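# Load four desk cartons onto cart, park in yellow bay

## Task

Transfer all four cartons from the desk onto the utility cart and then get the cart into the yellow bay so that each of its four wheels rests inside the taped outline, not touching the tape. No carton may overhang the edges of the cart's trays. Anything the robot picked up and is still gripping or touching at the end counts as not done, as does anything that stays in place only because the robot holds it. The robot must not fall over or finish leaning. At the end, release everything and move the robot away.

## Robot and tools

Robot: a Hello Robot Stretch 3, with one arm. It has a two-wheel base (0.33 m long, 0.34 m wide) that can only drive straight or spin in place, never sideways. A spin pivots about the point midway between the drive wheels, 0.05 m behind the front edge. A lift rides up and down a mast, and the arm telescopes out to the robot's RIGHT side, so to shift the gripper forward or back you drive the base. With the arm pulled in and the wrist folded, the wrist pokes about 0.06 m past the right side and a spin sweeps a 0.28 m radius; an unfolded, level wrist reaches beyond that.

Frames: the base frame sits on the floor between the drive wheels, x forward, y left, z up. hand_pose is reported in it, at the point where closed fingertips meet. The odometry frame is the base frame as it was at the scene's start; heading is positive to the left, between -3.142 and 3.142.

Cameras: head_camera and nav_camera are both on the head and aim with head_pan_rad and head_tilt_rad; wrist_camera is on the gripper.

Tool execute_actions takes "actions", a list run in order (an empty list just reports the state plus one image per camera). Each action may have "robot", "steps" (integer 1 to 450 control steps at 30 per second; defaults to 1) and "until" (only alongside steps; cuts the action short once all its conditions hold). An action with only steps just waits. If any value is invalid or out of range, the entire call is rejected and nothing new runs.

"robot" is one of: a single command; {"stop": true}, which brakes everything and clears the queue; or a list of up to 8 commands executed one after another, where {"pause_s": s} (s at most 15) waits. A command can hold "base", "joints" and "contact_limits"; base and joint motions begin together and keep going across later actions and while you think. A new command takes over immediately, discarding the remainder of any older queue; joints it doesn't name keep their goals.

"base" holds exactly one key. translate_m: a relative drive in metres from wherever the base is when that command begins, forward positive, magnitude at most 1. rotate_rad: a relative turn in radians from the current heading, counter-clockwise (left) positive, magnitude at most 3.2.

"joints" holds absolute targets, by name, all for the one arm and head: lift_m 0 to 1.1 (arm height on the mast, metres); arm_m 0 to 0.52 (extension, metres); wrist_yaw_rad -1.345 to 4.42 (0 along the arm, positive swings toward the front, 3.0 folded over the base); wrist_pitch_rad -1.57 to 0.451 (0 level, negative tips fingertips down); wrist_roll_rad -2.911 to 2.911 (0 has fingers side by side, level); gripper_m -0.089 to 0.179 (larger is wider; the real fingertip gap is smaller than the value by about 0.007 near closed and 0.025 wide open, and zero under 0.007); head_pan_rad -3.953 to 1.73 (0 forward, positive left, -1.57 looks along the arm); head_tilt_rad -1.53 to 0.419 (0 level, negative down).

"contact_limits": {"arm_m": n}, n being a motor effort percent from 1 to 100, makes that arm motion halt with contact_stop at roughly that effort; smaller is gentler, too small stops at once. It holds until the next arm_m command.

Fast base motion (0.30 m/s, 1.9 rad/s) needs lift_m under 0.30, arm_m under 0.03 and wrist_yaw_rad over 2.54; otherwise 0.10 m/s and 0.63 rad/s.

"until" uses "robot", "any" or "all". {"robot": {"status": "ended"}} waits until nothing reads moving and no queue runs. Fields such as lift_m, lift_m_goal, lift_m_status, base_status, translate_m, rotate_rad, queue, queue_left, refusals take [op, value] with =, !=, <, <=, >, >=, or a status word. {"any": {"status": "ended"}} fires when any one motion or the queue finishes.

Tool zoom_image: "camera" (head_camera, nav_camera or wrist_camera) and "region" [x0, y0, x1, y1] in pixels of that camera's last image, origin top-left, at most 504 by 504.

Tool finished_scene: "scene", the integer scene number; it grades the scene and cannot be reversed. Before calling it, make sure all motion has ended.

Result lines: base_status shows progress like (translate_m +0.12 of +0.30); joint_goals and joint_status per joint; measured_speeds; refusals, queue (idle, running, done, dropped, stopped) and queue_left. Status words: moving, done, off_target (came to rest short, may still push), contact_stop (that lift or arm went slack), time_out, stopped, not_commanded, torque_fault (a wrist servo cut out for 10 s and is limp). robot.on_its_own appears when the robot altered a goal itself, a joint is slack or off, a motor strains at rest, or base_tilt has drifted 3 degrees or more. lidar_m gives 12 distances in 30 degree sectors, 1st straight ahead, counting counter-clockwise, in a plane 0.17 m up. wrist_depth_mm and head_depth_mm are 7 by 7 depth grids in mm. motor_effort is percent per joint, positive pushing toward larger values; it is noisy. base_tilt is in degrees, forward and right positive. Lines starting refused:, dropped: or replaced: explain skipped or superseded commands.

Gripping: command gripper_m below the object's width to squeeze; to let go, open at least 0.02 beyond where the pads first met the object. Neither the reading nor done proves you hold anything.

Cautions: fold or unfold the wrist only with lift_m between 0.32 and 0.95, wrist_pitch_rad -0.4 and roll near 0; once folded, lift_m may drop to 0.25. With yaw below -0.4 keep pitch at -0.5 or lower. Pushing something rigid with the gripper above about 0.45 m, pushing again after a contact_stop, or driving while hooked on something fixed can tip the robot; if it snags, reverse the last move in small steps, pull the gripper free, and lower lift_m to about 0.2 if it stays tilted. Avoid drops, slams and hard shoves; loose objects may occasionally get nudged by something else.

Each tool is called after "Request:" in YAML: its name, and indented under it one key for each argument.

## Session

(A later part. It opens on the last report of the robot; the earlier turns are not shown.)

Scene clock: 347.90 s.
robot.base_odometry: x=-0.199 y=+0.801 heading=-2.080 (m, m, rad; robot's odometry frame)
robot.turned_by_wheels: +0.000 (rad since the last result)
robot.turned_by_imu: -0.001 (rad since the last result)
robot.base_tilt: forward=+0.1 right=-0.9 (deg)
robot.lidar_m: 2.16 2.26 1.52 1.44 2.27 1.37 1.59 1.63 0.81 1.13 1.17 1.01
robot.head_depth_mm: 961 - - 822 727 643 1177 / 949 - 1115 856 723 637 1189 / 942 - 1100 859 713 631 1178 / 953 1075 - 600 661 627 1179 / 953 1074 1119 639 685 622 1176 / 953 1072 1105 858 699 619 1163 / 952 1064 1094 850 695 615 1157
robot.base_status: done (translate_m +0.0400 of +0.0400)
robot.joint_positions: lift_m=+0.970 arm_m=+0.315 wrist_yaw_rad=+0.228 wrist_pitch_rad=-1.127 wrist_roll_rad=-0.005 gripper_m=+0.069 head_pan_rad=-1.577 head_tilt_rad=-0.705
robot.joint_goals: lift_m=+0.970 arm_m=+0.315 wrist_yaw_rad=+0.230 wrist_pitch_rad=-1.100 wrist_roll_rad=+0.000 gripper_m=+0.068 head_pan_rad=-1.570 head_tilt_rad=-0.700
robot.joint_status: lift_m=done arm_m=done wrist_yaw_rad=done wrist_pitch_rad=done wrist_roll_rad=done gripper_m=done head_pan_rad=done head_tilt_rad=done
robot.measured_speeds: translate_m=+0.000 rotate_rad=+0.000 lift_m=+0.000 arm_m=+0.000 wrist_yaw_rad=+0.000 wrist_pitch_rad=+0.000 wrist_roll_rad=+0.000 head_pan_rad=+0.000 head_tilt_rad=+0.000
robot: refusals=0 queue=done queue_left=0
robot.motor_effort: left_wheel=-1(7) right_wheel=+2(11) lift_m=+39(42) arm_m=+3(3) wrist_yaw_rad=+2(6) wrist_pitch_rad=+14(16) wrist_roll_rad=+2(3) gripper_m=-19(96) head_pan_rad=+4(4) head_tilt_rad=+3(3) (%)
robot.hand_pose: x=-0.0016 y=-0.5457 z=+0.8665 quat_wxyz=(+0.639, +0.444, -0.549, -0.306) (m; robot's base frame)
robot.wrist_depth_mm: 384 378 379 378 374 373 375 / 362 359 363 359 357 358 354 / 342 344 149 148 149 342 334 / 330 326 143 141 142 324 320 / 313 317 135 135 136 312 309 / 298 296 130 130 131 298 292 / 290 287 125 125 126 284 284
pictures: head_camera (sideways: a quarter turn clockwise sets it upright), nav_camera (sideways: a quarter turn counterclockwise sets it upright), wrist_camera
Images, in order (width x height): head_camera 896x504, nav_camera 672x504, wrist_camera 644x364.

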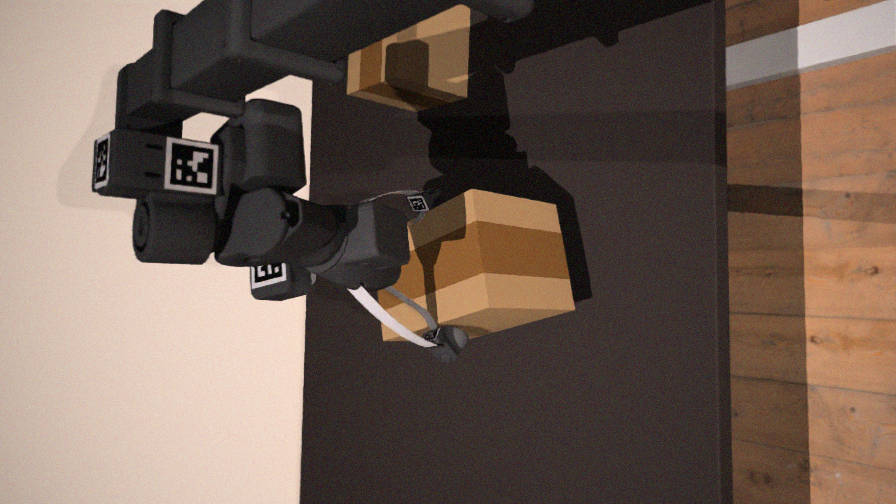

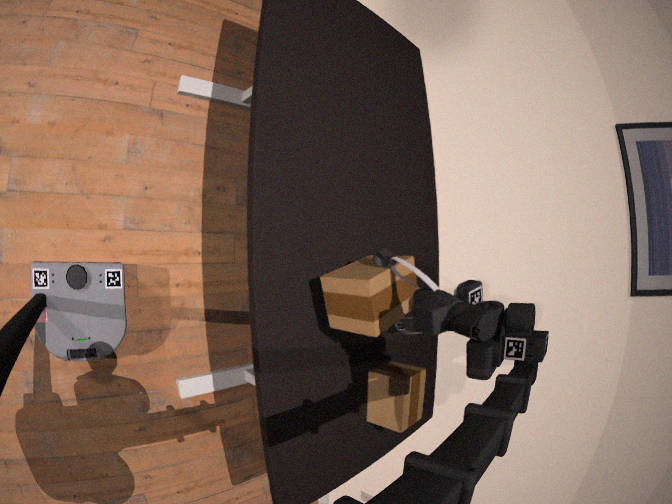

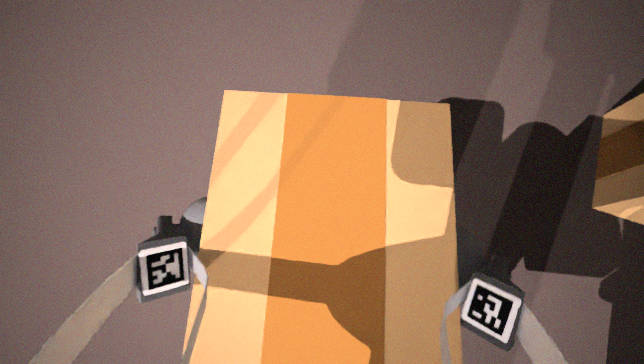

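Request:
execute_actions:
  actions:
    - {"robot":[{"base":{"rotate_rad":1.277},"joints":{"lift_m":1.1,"arm_m":0.2,"wrist_yaw_rad":0.68}},{"base":{"translate_m":1.0}}],"steps":450,"until":{"robot":{"translate_m":[">",0.542]}}}
    - {"robot":[{"base":{"translate_m":0.5}},{"base":{"rotate_rad":1.538},"joints":{"arm_m":0.5}}],"steps":450,"until":{"robot":{"status":"ended"}}}

Scene clock: 380.00 s.
robot.base_odometry: x=+0.526 y=+0.051 heading=+0.735 (m, m, rad; robot's odometry frame)
robot.turned_by_wheels: +2.815 (rad since the last result)
robot.turned_by_imu: +2.793 (rad since the last result)
robot.base_tilt: forward=+0.1 right=-0.9 (deg)
robot.lidar_m: 1.60 1.69 2.11 1.84 2.13 2.26 1.88 1.87 2.07 0.45 0.42 2.22
robot.head_depth_mm: 2560 2717 2657 2046 1657 1381 1202 / 2658 3029 2652 2017 1643 1383 1188 / 2568 2884 2570 830 1509 1349 1183 / - 701 673 758 1024 1223 1178 / 1900 1929 691 756 980 1082 1129 / 1837 1876 864 747 628 870 1058 / 1762 1800 896 733 586 807 1137
robot.base_status: done (rotate_rad +1.5379 of +1.5380)
robot.joint_positions: lift_m=+1.099 arm_m=+0.500 wrist_yaw_rad=+0.678 wrist_pitch_rad=-1.126 wrist_roll_rad=-0.005 gripper_m=+0.069 head_pan_rad=-1.577 head_tilt_rad=-0.704
robot.joint_goals: lift_m=+1.100 arm_m=+0.500 wrist_yaw_rad=+0.680 wrist_pitch_rad=-1.100 wrist_roll_rad=+0.000 gripper_m=+0.068 head_pan_rad=-1.570 head_tilt_rad=-0.700
robot.joint_status: lift_m=done arm_m=done wrist_yaw_rad=done wrist_pitch_rad=done wrist_roll_rad=done gripper_m=done head_pan_rad=done head_tilt_rad=done
robot.measured_speeds: translate_m=+0.000 rotate_rad=+0.000 lift_m=+0.000 arm_m=+0.000 wrist_yaw_rad=+0.000 wrist_pitch_rad=+0.000 wrist_roll_rad=+0.000 head_pan_rad=+0.000 head_tilt_rad=+0.000
robot: refusals=0 queue=done queue_left=0
robot.motor_effort: left_wheel=-2(10) right_wheel=+2(9) lift_m=+39(41) arm_m=+5(7) wrist_yaw_rad=+1(7) wrist_pitch_rad=+13(16) wrist_roll_rad=+2(2) gripper_m=-19(19) head_pan_rad=+4(4) head_tilt_rad=+3(3) (%)
robot.hand_pose: x=+0.0339 y=-0.7137 z=+0.9962 quat_wxyz=(+0.691, +0.555, -0.436, -0.156) (m; robot's base frame)
robot.wrist_depth_mm: - 307 438 304 359 - - / 345 293 409 292 341 - - / 281 278 149 149 149 - - / 367 376 143 142 142 - - / 364 373 136 136 137 - - / 348 350 130 130 131 - - / 339 338 125 125 126 - -
pictures: head_camera (sideways: a quarter turn clockwise sets it upright), nav_camera (sideways: a quarter turn counterclockwise sets it upright), wrist_camera
Images, in order (width x height): head_camera 896x504, nav_camera 672x504, wrist_camera 644x364.

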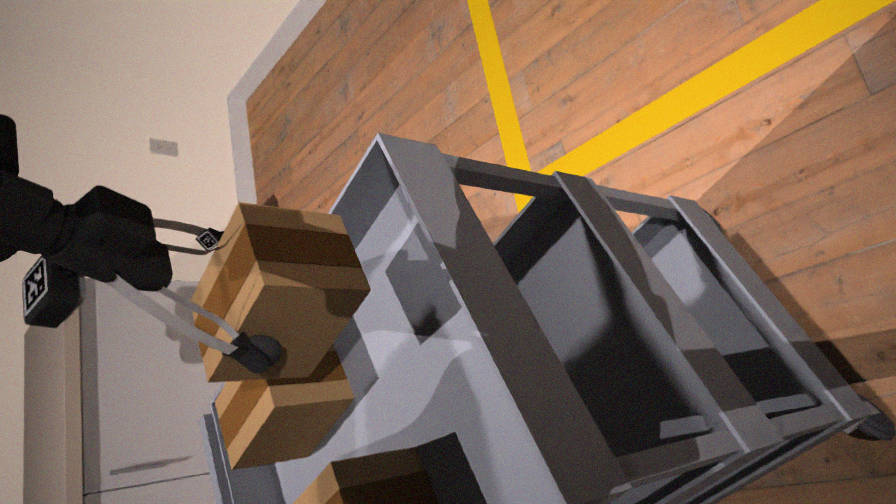

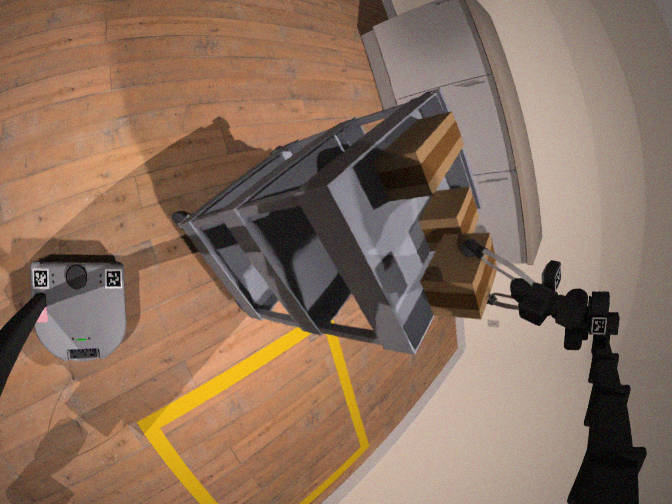

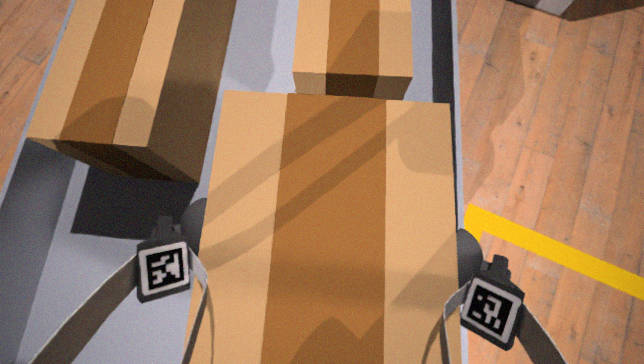

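Request:
execute_actions:
  actions:
    - {"robot":{"joints":{"lift_m":0.99,"arm_m":0.52}},"steps":100,"until":{"robot":{"status":"ended"}}}

Scene clock: 406.43 s.
robot.base_odometry: x=+0.526 y=+0.051 heading=+0.735 (m, m, rad; robot's odometry frame)
robot.turned_by_wheels: +0.000 (rad since the last result)
robot.turned_by_imu: +0.000 (rad since the last result)
robot.base_tilt: forward=+0.2 right=-0.8 (deg)
robot.lidar_m: 1.60 1.69 2.10 1.84 2.13 2.26 1.88 1.86 2.06 0.45 0.42 2.23
robot.head_depth_mm: 2551 - 2453 2057 1661 1385 1199 / 2545 3095 2657 2016 1641 1378 1190 / - 2953 2612 829 1494 1344 1179 / 2374 - 748 733 1021 1231 1177 / 1907 2035 759 750 991 1081 1133 / 1825 1895 857 748 629 868 1052 / 1757 1817 897 733 585 806 1140
robot.base_status: done (rotate_rad +1.5379 of +1.5380)
robot.joint_positions: lift_m=+0.990 arm_m=+0.519 wrist_yaw_rad=+0.678 wrist_pitch_rad=-1.127 wrist_roll_rad=-0.005 gripper_m=+0.069 head_pan_rad=-1.577 head_tilt_rad=-0.704
robot.joint_goals: lift_m=+0.990 arm_m=+0.520 wrist_yaw_rad=+0.680 wrist_pitch_rad=-1.100 wrist_roll_rad=+0.000 gripper_m=+0.068 head_pan_rad=-1.570 head_tilt_rad=-0.700
robot.joint_status: lift_m=done arm_m=done wrist_yaw_rad=done wrist_pitch_rad=done wrist_roll_rad=done gripper_m=done head_pan_rad=done head_tilt_rad=done
robot.measured_speeds: translate_m=+0.000 rotate_rad=+0.000 lift_m=+0.000 arm_m=+0.000 wrist_yaw_rad=+0.000 wrist_pitch_rad=+0.000 wrist_roll_rad=+0.000 head_pan_rad=+0.000 head_tilt_rad=+0.000
robot: refusals=0 queue=done queue_left=0
robot.motor_effort: left_wheel=-2(2) right_wheel=+2(2) lift_m=+32(37) arm_m=+4(4) wrist_yaw_rad=+3(2) wrist_pitch_rad=+14(14) wrist_roll_rad=+2(2) gripper_m=-19(19) head_pan_rad=+4(4) head_tilt_rad=+3(3) (%)
robot.hand_pose: x=+0.0338 y=-0.7328 z=+0.8868 quat_wxyz=(+0.691, +0.555, -0.436, -0.156) (m; robot's base frame)
robot.wrist_depth_mm: 195 261 312 213 218 - - / 198 268 296 256 289 274 - / 217 277 150 148 149 265 - / 271 270 143 141 142 253 - / 261 260 136 135 136 219 - / 248 245 130 129 131 992 994 / 239 238 125 125 125 214 965
pictures: head_camera (sideways: a quarter turn clockwise sets it upright), nav_camera (sideways: a quarter turn counterclockwise sets it upright), wrist_camera
Images, in order (width x height): head_camera 896x504, nav_camera 672x504, wrist_camera 644x364.

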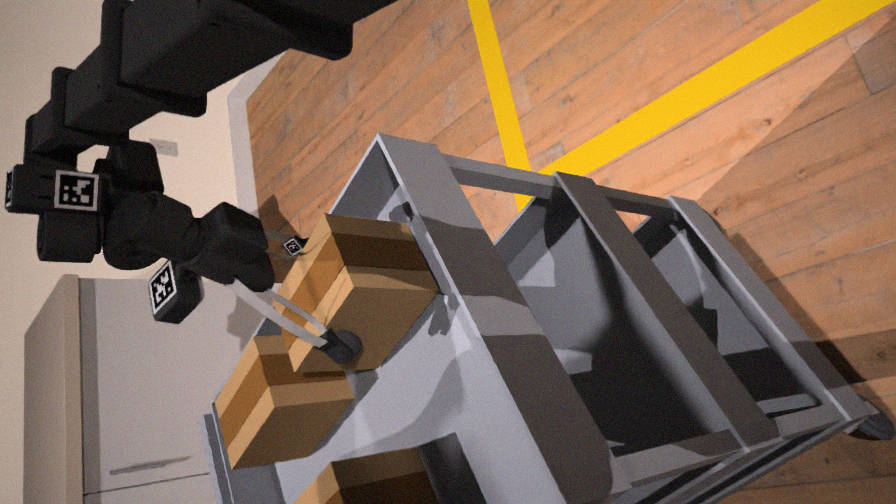

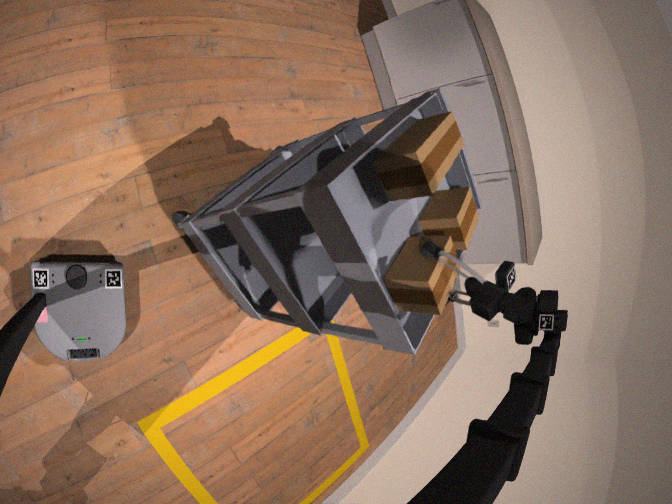

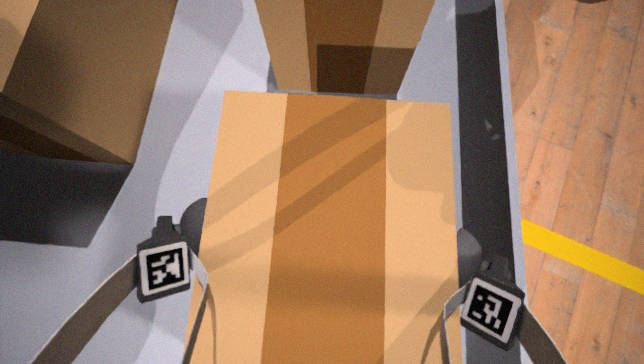

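Request:
execute_actions:
  actions:
    - {"robot":{"joints":{"lift_m":0.983}},"steps":100,"until":{"robot":{"status":"ended"}}}
    - {"robot":[{"joints":{"gripper_m":0.14}},{"joints":{"lift_m":1.07}}],"steps":150,"until":{"robot":{"status":"ended"}}}
    - {"robot":[{"base":{"rotate_rad":1.703},"joints":{"arm_m":0.3,"gripper_m":0.179,"wrist_yaw_rad":-1.25}},{"base":{"translate_m":1.0}}],"steps":450,"until":{"robot":{"translate_m":[">",0.67]}}}
    - {"robot":[{"base":{"translate_m":0.5}},{"base":{"rotate_rad":1.429},"joints":{"arm_m":0.5,"lift_m":1.05}}],"steps":450,"until":{"robot":{"status":"ended"}}}

Scene clock: 433.00 s.
robot.base_odometry: x=-0.367 y=+0.808 heading=-2.416 (m, m, rad; robot's odometry frame)
robot.turned_by_wheels: +3.132 (rad since the last result)
robot.turned_by_imu: +3.109 (rad since the last result)
robot.base_tilt: forward=+0.2 right=-0.9 (deg)
robot.lidar_m: 0.88 2.10 2.33 1.58 1.67 1.92 1.48 1.65 0.72 0.99 0.99 0.88
robot.head_depth_mm: - 1170 1366 902 728 612 1179 / 975 1113 1227 797 724 608 1129 / 930 1077 1120 773 716 604 553 / - 1037 1089 847 713 599 528 / 859 968 1065 867 706 596 516 / 831 930 1025 858 699 591 515 / 802 893 993 849 696 588 511
robot.base_status: done (rotate_rad +1.4289 of +1.4290)
robot.joint_positions: lift_m=+1.050 arm_m=+0.500 wrist_yaw_rad=-1.247 wrist_pitch_rad=-1.107 wrist_roll_rad=-0.004 gripper_m=+0.179 head_pan_rad=-1.577 head_tilt_rad=-0.704
robot.joint_goals: lift_m=+1.050 arm_m=+0.500 wrist_yaw_rad=-1.250 wrist_pitch_rad=-1.100 wrist_roll_rad=+0.000 gripper_m=+0.179 head_pan_rad=-1.570 head_tilt_rad=-0.700
robot.joint_status: lift_m=done arm_m=done wrist_yaw_rad=done wrist_pitch_rad=done wrist_roll_rad=done gripper_m=done head_pan_rad=done head_tilt_rad=done
robot.measured_speeds: translate_m=+0.000 rotate_rad=+0.000 lift_m=+0.000 arm_m=+0.000 wrist_yaw_rad=+0.000 wrist_pitch_rad=+0.000 wrist_roll_rad=+0.000 head_pan_rad=+0.000 head_tilt_rad=+0.000
robot: refusals=0 queue=done queue_left=0
robot.motor_effort: left_wheel=-2(12) right_wheel=+2(8) lift_m=+27(36) arm_m=+4(8) wrist_yaw_rad=-4(4) wrist_pitch_rad=+3(14) wrist_roll_rad=+2(2) gripper_m=+0(87) head_pan_rad=+5(4) head_tilt_rad=+3(3) (%)
robot.hand_pose: x=-0.1098 y=-0.6741 z=+0.9489 quat_wxyz=(+0.273, -0.048, -0.705, -0.653) (m; robot's base frame)
robot.wrist_depth_mm: 432 616 - - - - - / 434 461 465 452 460 452 - / 432 436 440 434 432 434 434 / 423 413 418 293 411 415 411 / 400 401 394 274 394 394 390 / 383 369 377 264 371 378 378 / 359 363 358 360 362 355 367
pictures: head_camera (sideways: a quarter turn clockwise sets it upright), nav_camera (sideways: a quarter turn counterclockwise sets it upright), wrist_camera
Images, in order (width x height): head_camera 896x504, nav_camera 672x504, wrist_camera 644x364.

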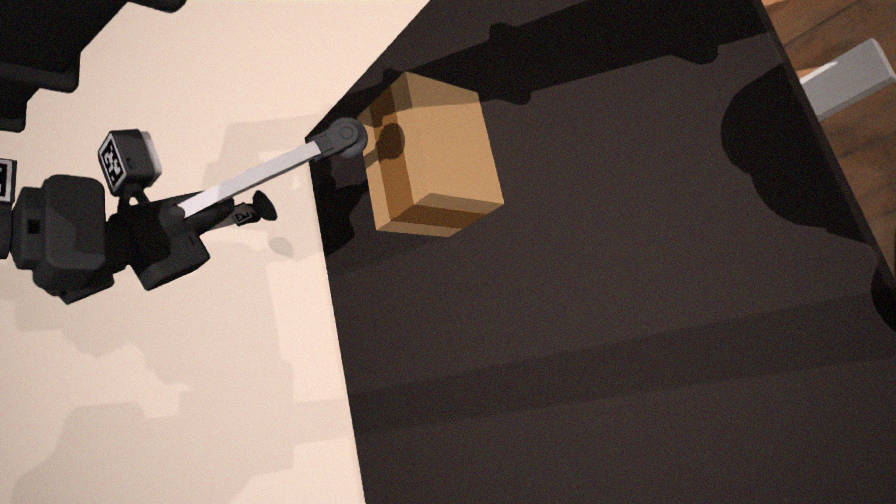

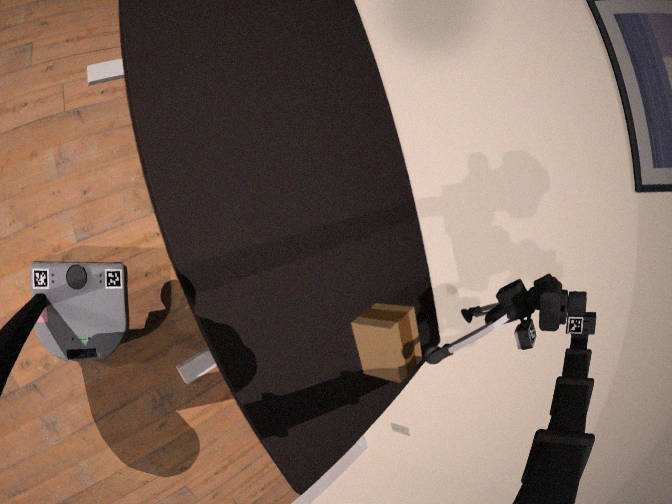

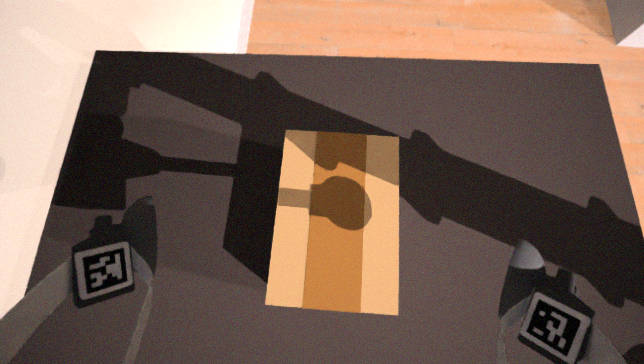

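Request:
execute_actions:
  actions:
    - {"robot":[{"base":{"translate_m":-0.053},"joints":{"lift_m":0.96,"arm_m":0.511}},{"joints":{"lift_m":0.902}},{"joints":{"gripper_m":0.068}},{"joints":{"lift_m":0.97}}],"steps":450,"until":{"robot":{"status":"ended"}}}

Scene clock: 442.03 s.
robot.base_odometry: x=-0.327 y=+0.843 heading=-2.416 (m, m, rad; robot's odometry frame)
robot.turned_by_wheels: +0.000 (rad since the last result)
robot.turned_by_imu: -0.001 (rad since the last result)
robot.base_tilt: forward=+0.2 right=-0.9 (deg)
robot.lidar_m: 0.93 2.16 2.38 1.57 1.77 1.87 1.43 1.59 0.71 0.74 1.01 0.95
robot.head_depth_mm: 1037 - - 871 729 627 1202 / 965 1143 1276 858 724 608 1154 / 914 1057 784 801 716 604 1118 / 897 - 1087 797 712 599 549 / 876 986 1078 866 707 594 525 / 848 946 1037 860 700 592 514 / 817 914 1010 850 695 589 511
robot.base_status: done (translate_m -0.0530 of -0.0530)
robot.joint_positions: lift_m=+0.970 arm_m=+0.511 wrist_yaw_rad=-1.247 wrist_pitch_rad=-1.110 wrist_roll_rad=-0.004 gripper_m=+0.069 head_pan_rad=-1.577 head_tilt_rad=-0.704
robot.joint_goals: lift_m=+0.970 arm_m=+0.511 wrist_yaw_rad=-1.250 wrist_pitch_rad=-1.100 wrist_roll_rad=+0.000 gripper_m=+0.068 head_pan_rad=-1.570 head_tilt_rad=-0.700
robot.joint_status: lift_m=done arm_m=done wrist_yaw_rad=done wrist_pitch_rad=done wrist_roll_rad=done gripper_m=done head_pan_rad=done head_tilt_rad=done
robot.measured_speeds: translate_m=+0.000 rotate_rad=+0.000 lift_m=+0.000 arm_m=+0.000 wrist_yaw_rad=+0.000 wrist_pitch_rad=+0.000 wrist_roll_rad=+0.000 head_pan_rad=+0.000 head_tilt_rad=+0.000
robot: refusals=0 queue=done queue_left=0
robot.motor_effort: left_wheel=-2(11) right_wheel=+2(7) lift_m=+35(34) arm_m=+5(7) wrist_yaw_rad=-4(3) wrist_pitch_rad=+5(7) wrist_roll_rad=+2(2) gripper_m=-19(95) head_pan_rad=+4(4) head_tilt_rad=+3(3) (%)
robot.hand_pose: x=-0.1090 y=-0.6848 z=+0.8683 quat_wxyz=(+0.272, -0.047, -0.705, -0.654) (m; robot's base frame)
robot.wrist_depth_mm: 432 597 - - - - - / 369 369 365 364 363 368 364 / 351 350 150 146 147 343 347 / 331 333 142 141 141 329 325 / 314 317 135 135 135 314 317 / 301 294 129 130 129 299 297 / 291 286 124 124 125 286 286
pictures: head_camera (sideways: a quarter turn clockwise sets it upright), nav_camera (sideways: a quarter turn counterclockwise sets it upright), wrist_camera
Images, in order (width x height): head_camera 896x504, nav_camera 672x504, wrist_camera 644x364.

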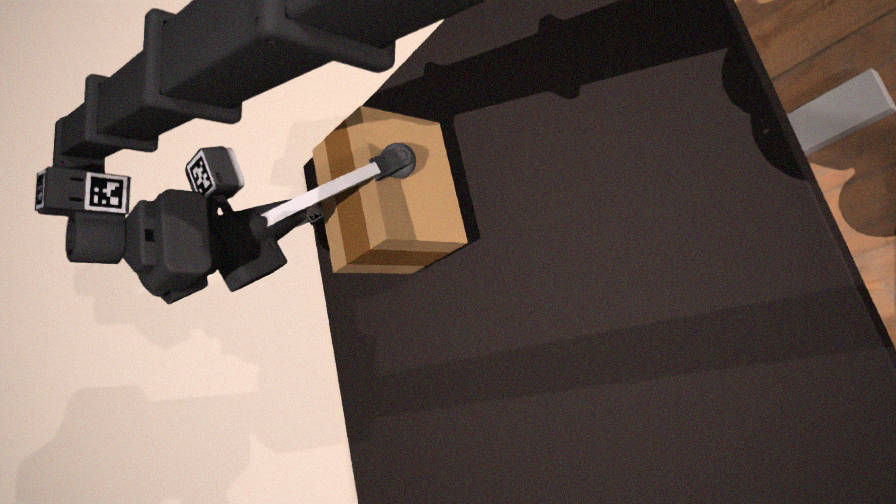

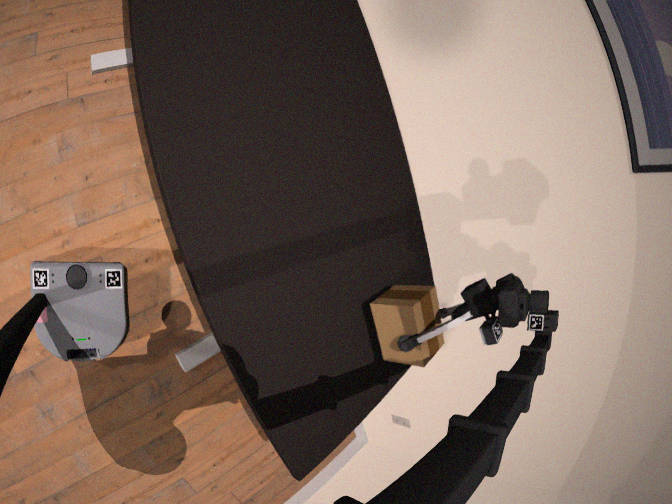

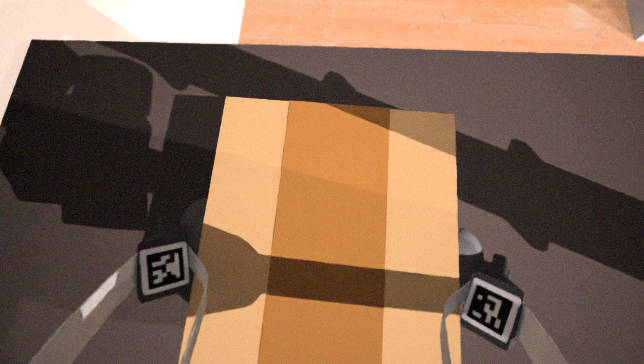

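Request:
execute_actions:
  actions:
    - {"robot":[{"base":{"rotate_rad":-1.443},"joints":{"lift_m":1.1,"arm_m":0.2,"wrist_yaw_rad":0.524}},{"base":{"translate_m":-1.0}}],"steps":450,"until":{"robot":{"translate_m":["<",-0.652]}}}
    - {"robot":[{"base":{"translate_m":-0.5}},{"base":{"rotate_rad":-1.533}},{"joints":{"arm_m":0.376}}],"steps":450,"until":{"robot":{"status":"ended"}}}

Scene clock: 487.97 s.
robot.base_odometry: x=+0.542 y=+0.085 heading=+0.891 (m, m, rad; robot's odometry frame)
robot.turned_by_wheels: -2.976 (rad since the last result)
robot.turned_by_imu: -2.959 (rad since the last result)
robot.base_tilt: forward=+0.2 right=-0.9 (deg)
robot.lidar_m: 1.57 1.65 2.26 1.82 2.13 2.10 1.90 1.91 0.58 0.42 0.50 2.09
robot.head_depth_mm: 2486 2831 2697 854 1660 1383 1195 / 2482 2756 2625 777 1026 1345 1193 / 1923 2190 731 729 1026 1212 1180 / - - 550 632 972 1106 1153 / 1984 1882 561 711 634 866 1102 / 1798 1868 734 743 891 1160 1162 / 1774 1830 828 1074 1462 1330 1155
robot.base_status: done (rotate_rad -1.5329 of -1.5330)
robot.joint_positions: lift_m=+1.099 arm_m=+0.376 wrist_yaw_rad=+0.522 wrist_pitch_rad=-1.112 wrist_roll_rad=-0.004 gripper_m=+0.069 head_pan_rad=-1.577 head_tilt_rad=-0.704
robot.joint_goals: lift_m=+1.100 arm_m=+0.376 wrist_yaw_rad=+0.524 wrist_pitch_rad=-1.100 wrist_roll_rad=+0.000 gripper_m=+0.068 head_pan_rad=-1.570 head_tilt_rad=-0.700
robot.joint_status: lift_m=done arm_m=done wrist_yaw_rad=done wrist_pitch_rad=done wrist_roll_rad=done gripper_m=done head_pan_rad=done head_tilt_rad=done
robot.measured_speeds: translate_m=+0.000 rotate_rad=+0.000 lift_m=+0.000 arm_m=+0.000 wrist_yaw_rad=+0.000 wrist_pitch_rad=+0.000 wrist_roll_rad=+0.000 head_pan_rad=+0.000 head_tilt_rad=+0.000
robot: refusals=0 queue=done queue_left=0
robot.motor_effort: left_wheel=+3(13) right_wheel=-2(8) lift_m=+35(38) arm_m=+5(3) wrist_yaw_rad=+2(3) wrist_pitch_rad=+7(6) wrist_roll_rad=+2(2) gripper_m=-19(19) head_pan_rad=+4(4) head_tilt_rad=+3(3) (%)
robot.hand_pose: x=+0.0242 y=-0.6003 z=+0.9977 quat_wxyz=(+0.678, +0.516, -0.482, -0.205) (m; robot's base frame)
robot.wrist_depth_mm: - - 410 309 442 306 371 / - - 368 290 426 321 353 / - - 150 147 147 399 358 / - - 142 140 141 265 265 / - - 135 134 135 252 248 / - - 130 129 130 240 239 / - - 124 125 125 333 232
pictures: head_camera (sideways: a quarter turn clockwise sets it upright), nav_camera (sideways: a quarter turn counterclockwise sets it upright), wrist_camera
Images, in order (width x height): head_camera 896x504, nav_camera 672x504, wrist_camera 644x364.

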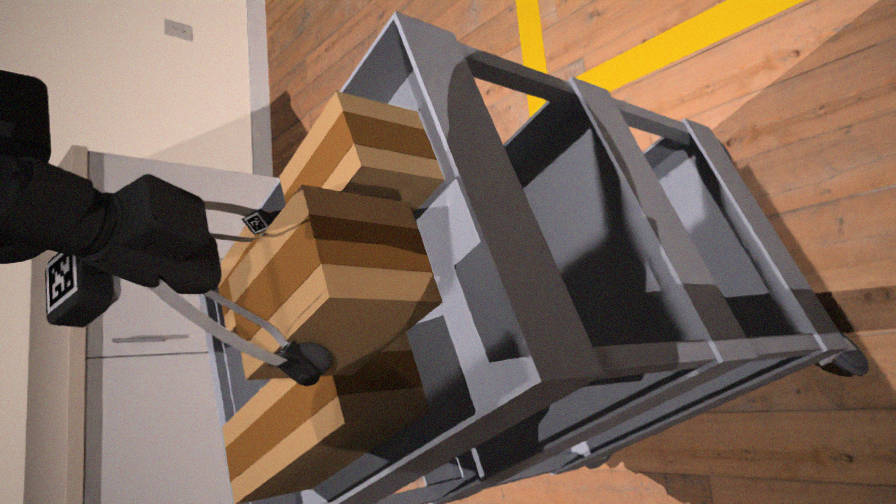

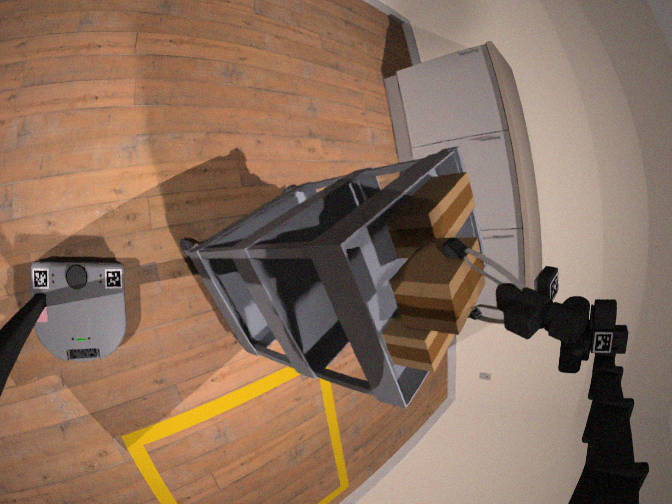

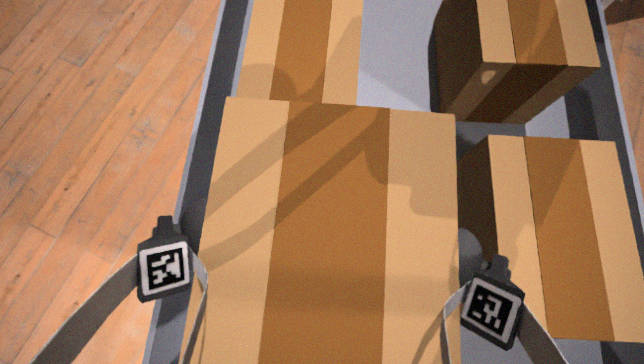

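Request:
execute_actions:
  actions:
    - {"robot":{"joints":{"lift_m":0.987}},"steps":100,"until":{"robot":{"status":"ended"}}}

Scene clock: 496.27 s.
robot.base_odometry: x=+0.542 y=+0.085 heading=+0.891 (m, m, rad; robot's odometry frame)
robot.turned_by_wheels: +0.000 (rad since the last result)
robot.turned_by_imu: +0.000 (rad since the last result)
robot.base_tilt: forward=+0.1 right=-0.9 (deg)
robot.lidar_m: 1.56 1.65 2.26 1.82 2.13 2.11 1.90 1.91 0.58 0.42 0.50 2.09
robot.head_depth_mm: 2462 - 2539 855 1650 1383 1195 / 2355 2871 2660 775 1026 1339 1188 / 2316 - 759 720 1027 1213 1189 / 2043 - - 627 969 1096 1150 / 1844 1908 883 642 636 868 1096 / 1805 1858 737 744 893 1161 1158 / 1749 1828 829 1074 1468 1340 1158
robot.base_status: done (rotate_rad -1.5329 of -1.5330)
robot.joint_positions: lift_m=+0.987 arm_m=+0.376 wrist_yaw_rad=+0.522 wrist_pitch_rad=-1.112 wrist_roll_rad=-0.004 gripper_m=+0.069 head_pan_rad=-1.577 head_tilt_rad=-0.704
robot.joint_goals: lift_m=+0.987 arm_m=+0.376 wrist_yaw_rad=+0.524 wrist_pitch_rad=-1.100 wrist_roll_rad=+0.000 gripper_m=+0.068 head_pan_rad=-1.570 head_tilt_rad=-0.700
robot.joint_status: lift_m=done arm_m=done wrist_yaw_rad=done wrist_pitch_rad=done wrist_roll_rad=done gripper_m=done head_pan_rad=done head_tilt_rad=done
robot.measured_speeds: translate_m=+0.000 rotate_rad=+0.000 lift_m=+0.000 arm_m=+0.000 wrist_yaw_rad=+0.000 wrist_pitch_rad=+0.000 wrist_roll_rad=+0.000 head_pan_rad=+0.000 head_tilt_rad=+0.000
robot: refusals=0 queue=done queue_left=0
robot.motor_effort: left_wheel=+4(4) right_wheel=-2(2) lift_m=+28(40) arm_m=+5(5) wrist_yaw_rad=+2(2) wrist_pitch_rad=+6(6) wrist_roll_rad=+1(2) gripper_m=-19(19) head_pan_rad=+4(4) head_tilt_rad=+3(3) (%)
robot.hand_pose: x=+0.0242 y=-0.6003 z=+0.8853 quat_wxyz=(+0.678, +0.516, -0.482, -0.205) (m; robot's base frame)
robot.wrist_depth_mm: - - 175 172 316 270 245 / - 261 207 202 297 292 164 / - 251 149 147 148 246 160 / - 236 142 140 141 241 158 / - 225 135 135 135 227 157 / - 237 130 129 130 203 155 / 966 235 125 125 125 232 153
pictures: head_camera (sideways: a quarter turn clockwise sets it upright), nav_camera (sideways: a quarter turn counterclockwise sets it upright), wrist_camera
Images, in order (width x height): head_camera 896x504, nav_camera 672x504, wrist_camera 644x364.

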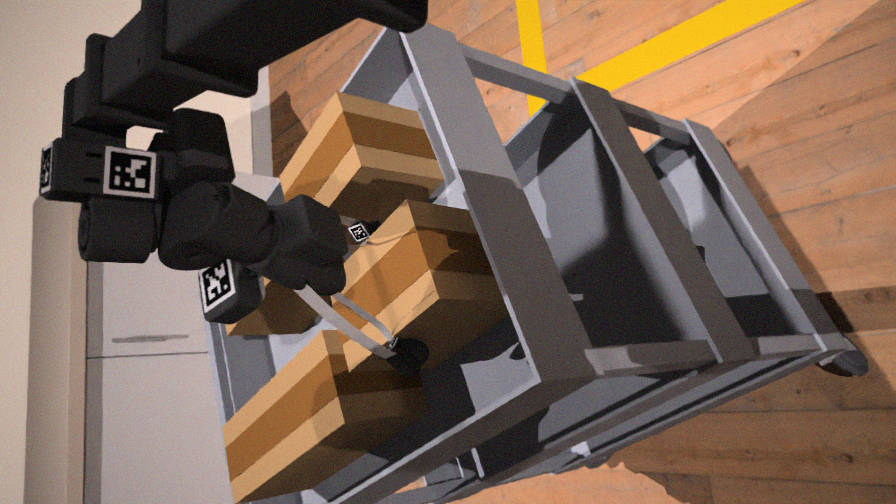

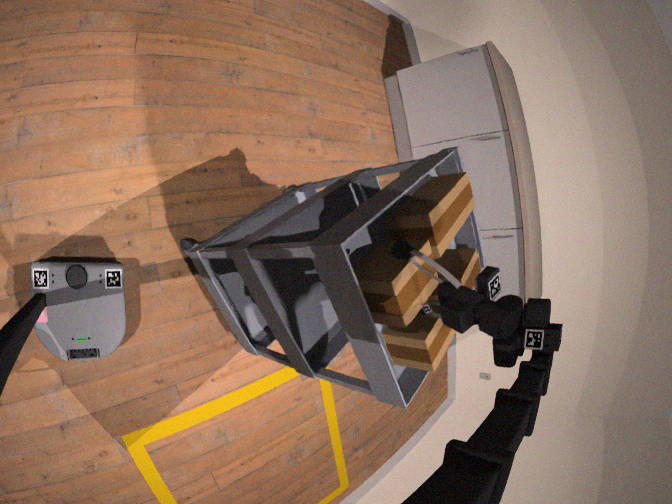

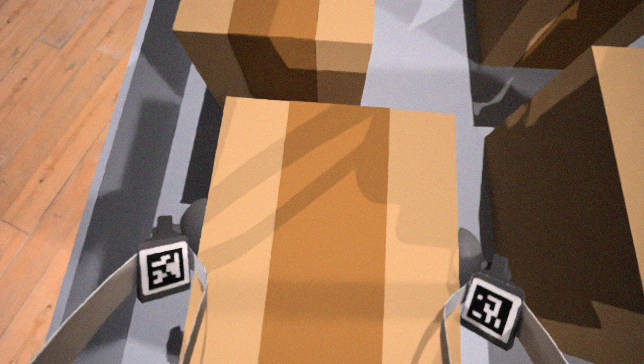

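Request:
execute_actions:
  actions:
    - {"robot":{"joints":{"lift_m":0.981}},"steps":100,"until":{"robot":{"status":"ended"}}}
    - {"robot":[{"joints":{"gripper_m":0.135}},{"joints":{"lift_m":1.06}}],"steps":150,"until":{"robot":{"status":"ended"}}}
    - {"robot":{"base":{"translate_m":-0.39},"joints":{"arm_m":0.05,"head_tilt_rad":-0.95}},"steps":300,"until":{"robot":{"arm_m":["<",0.1]}}}
    - {"robot":{"joints":{"lift_m":0.22,"wrist_pitch_rad":0,"gripper_m":0.15}},"steps":450,"until":{"robot":{"status":"ended"}}}

Scene clock: 517.03 s.
robot.base_odometry: x=+0.297 y=-0.219 heading=+0.891 (m, m, rad; robot's odometry frame)
robot.turned_by_wheels: +0.000 (rad since the last result)
robot.turned_by_imu: -0.003 (rad since the last result)
robot.base_tilt: forward=+0.1 right=-0.9 (deg)
robot.lidar_m: 1.96 2.00 1.93 2.05 1.58 1.68 1.52 1.53 1.84 0.63 0.60 0.62
robot.head_depth_mm: 2631 2299 1904 1631 1416 1253 1131 / 2645 2256 1903 1618 1412 1247 1128 / 2590 2237 1861 1599 1401 1245 1151 / 2549 2215 1851 1586 1396 1256 - / 1971 2200 1788 1516 1364 1242 1123 / 1926 763 1048 1029 1298 1225 1103 / 1779 692 1061 987 1241 1211 1094
robot.base_status: done (translate_m -0.3900 of -0.3900)
robot.joint_positions: lift_m=+0.220 arm_m=+0.050 wrist_yaw_rad=+0.523 wrist_pitch_rad=-0.021 wrist_roll_rad=-0.004 gripper_m=+0.150 head_pan_rad=-1.577 head_tilt_rad=-0.938
robot.joint_goals: lift_m=+0.220 arm_m=+0.050 wrist_yaw_rad=+0.524 wrist_pitch_rad=+0.000 wrist_roll_rad=+0.000 gripper_m=+0.150 head_pan_rad=-1.570 head_tilt_rad=-0.950
robot.joint_status: lift_m=done arm_m=done wrist_yaw_rad=done wrist_pitch_rad=done wrist_roll_rad=done gripper_m=done head_pan_rad=done head_tilt_rad=done
robot.measured_speeds: translate_m=+0.000 rotate_rad=+0.000 lift_m=+0.000 arm_m=+0.000 wrist_yaw_rad=+0.000 wrist_pitch_rad=+0.000 wrist_roll_rad=+0.000 head_pan_rad=+0.000 head_tilt_rad=+0.000
robot: refusals=0 queue=done queue_left=0
robot.motor_effort: left_wheel=+4(6) right_wheel=-2(6) lift_m=+26(32) arm_m=-5(7) wrist_yaw_rad=+1(2) wrist_pitch_rad=+10(8) wrist_roll_rad=+2(2) gripper_m=-1(77) head_pan_rad=+4(4) head_tilt_rad=-7(30) (%)
robot.hand_pose: x=+0.1062 y=-0.4169 z=+0.3295 quat_wxyz=(+0.687, +0.190, -0.679, +0.176) (m; robot's base frame)
robot.wrist_depth_mm: 335 325 323 316 316 - - / - - 558 448 330 - - / - - - - - - - / - - 985 - - - - / 826 456 650 691 652 - - / 652 386 378 378 373 - 904 / 427 440 517 392 419 602 670
pictures: head_camera (sideways: a quarter turn clockwise sets it upright), nav_camera (sideways: a quarter turn counterclockwise sets it upright), wrist_camera
Images, in order (width x height): head_camera 896x504, nav_camera 672x504, wrist_camera 644x364.

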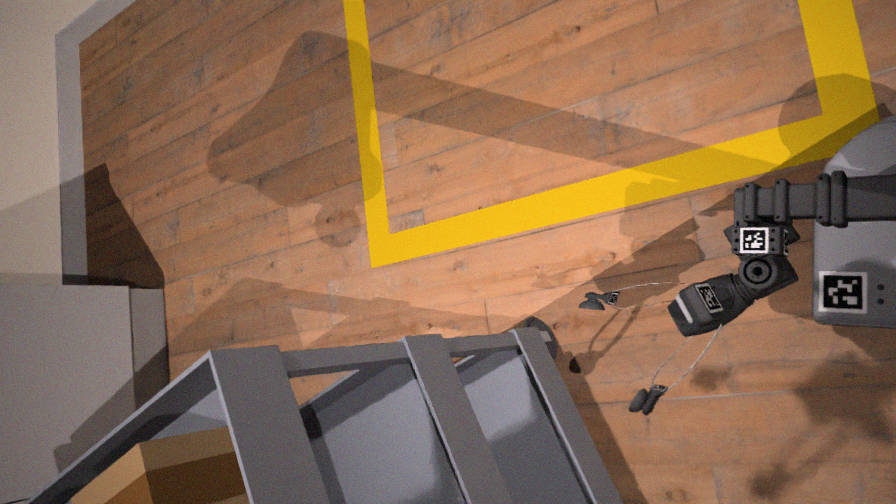

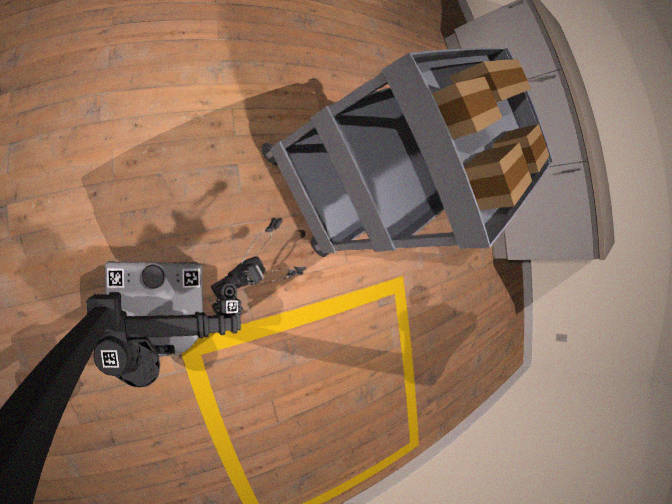

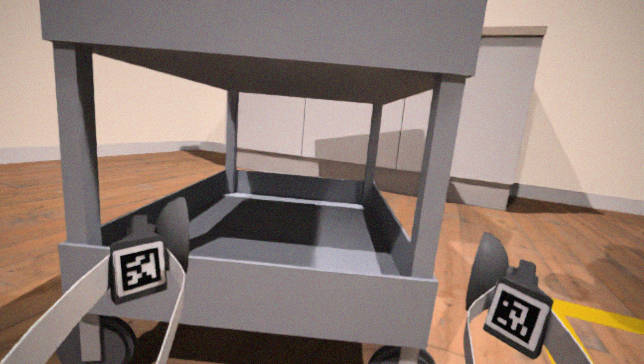

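Request:
execute_actions:
  actions:
    - {"robot":{"joints":{"arm_m":0.265}},"steps":200,"until":{"robot":{"status":"ended"}}}

Scene clock: 522.73 s.
robot.base_odometry: x=+0.297 y=-0.219 heading=+0.891 (m, m, rad; robot's odometry frame)
robot.turned_by_wheels: +0.000 (rad since the last result)
robot.turned_by_imu: +0.000 (rad since the last result)
robot.base_tilt: forward=+0.2 right=-0.9 (deg)
robot.lidar_m: 1.96 2.00 1.95 2.05 1.58 1.68 1.52 1.53 1.84 0.63 0.60 0.62
robot.head_depth_mm: 2652 2271 1897 1626 1417 1258 1130 / 2633 2265 1881 1615 1401 1247 1125 / 2587 2254 1858 1591 1408 1248 1150 / 2547 2218 1851 1583 1435 1238 1150 / 1968 2177 1804 1517 1336 1219 1118 / 1921 762 1042 1028 1292 1217 1098 / 1780 690 1060 995 1239 1213 1091
robot.base_status: done (translate_m -0.3900 of -0.3900)
robot.joint_positions: lift_m=+0.220 arm_m=+0.265 wrist_yaw_rad=+0.523 wrist_pitch_rad=-0.020 wrist_roll_rad=-0.004 gripper_m=+0.150 head_pan_rad=-1.577 head_tilt_rad=-0.938
robot.joint_goals: lift_m=+0.220 arm_m=+0.265 wrist_yaw_rad=+0.524 wrist_pitch_rad=+0.000 wrist_roll_rad=+0.000 gripper_m=+0.150 head_pan_rad=-1.570 head_tilt_rad=-0.950
robot.joint_status: lift_m=done arm_m=done wrist_yaw_rad=done wrist_pitch_rad=done wrist_roll_rad=done gripper_m=done head_pan_rad=done head_tilt_rad=done
robot.measured_speeds: translate_m=+0.000 rotate_rad=+0.000 lift_m=+0.000 arm_m=+0.000 wrist_yaw_rad=+0.000 wrist_pitch_rad=+0.000 wrist_roll_rad=+0.000 head_pan_rad=+0.000 head_tilt_rad=+0.000
robot: refusals=0 queue=done queue_left=0
robot.motor_effort: left_wheel=+3(4) right_wheel=-2(2) lift_m=+26(26) arm_m=+5(6) wrist_yaw_rad=+1(1) wrist_pitch_rad=+10(11) wrist_roll_rad=+2(2) gripper_m=+0(0) head_pan_rad=+4(4) head_tilt_rad=-7(7) (%)
robot.hand_pose: x=+0.1062 y=-0.6312 z=+0.3296 quat_wxyz=(+0.687, +0.189, -0.680, +0.176) (m; robot's base frame)
robot.wrist_depth_mm: 269 242 221 182 - - - / - 742 570 311 - - - / - - - - - - - / - 803 800 790 - - - / 500 586 638 176 - - - / 417 385 443 418 782 - 906 / 311 333 343 323 593 592 657
pictures: head_camera (sideways: a quarter turn clockwise sets it upright), nav_camera (sideways: a quarter turn counterclockwise sets it upright), wrist_camera
Images, in order (width x height): head_camera 896x504, nav_camera 672x504, wrist_camera 644x364.

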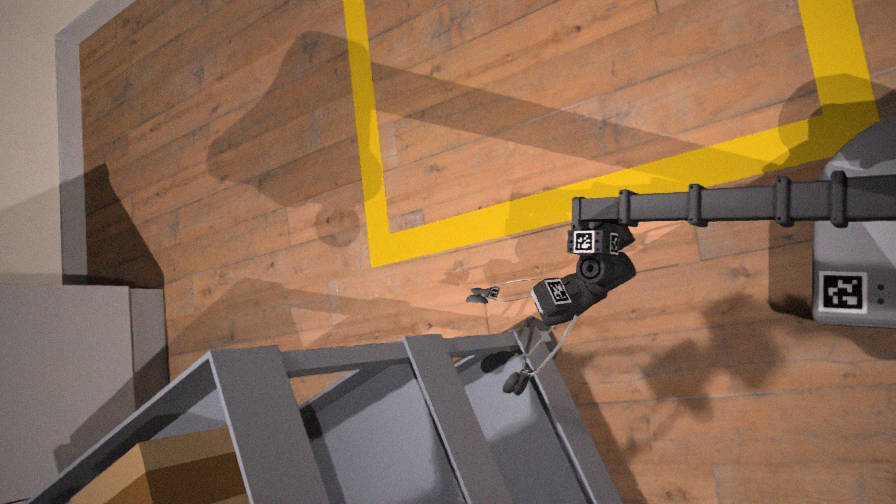

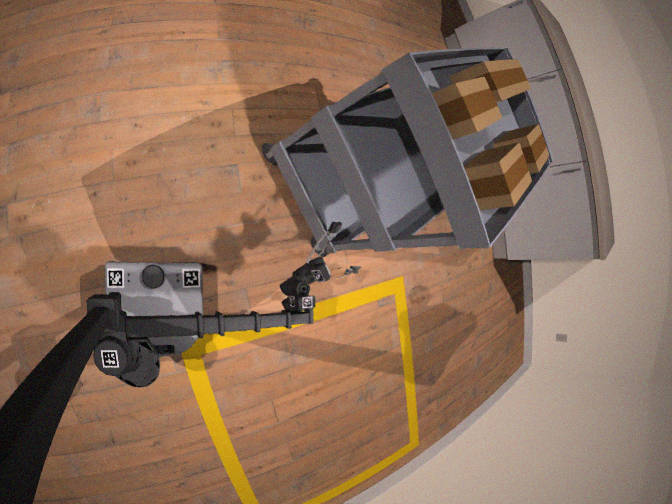

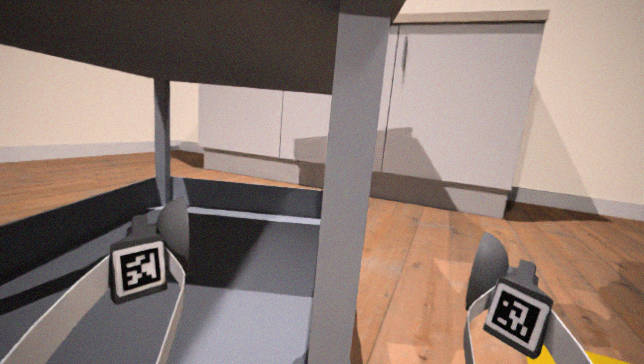

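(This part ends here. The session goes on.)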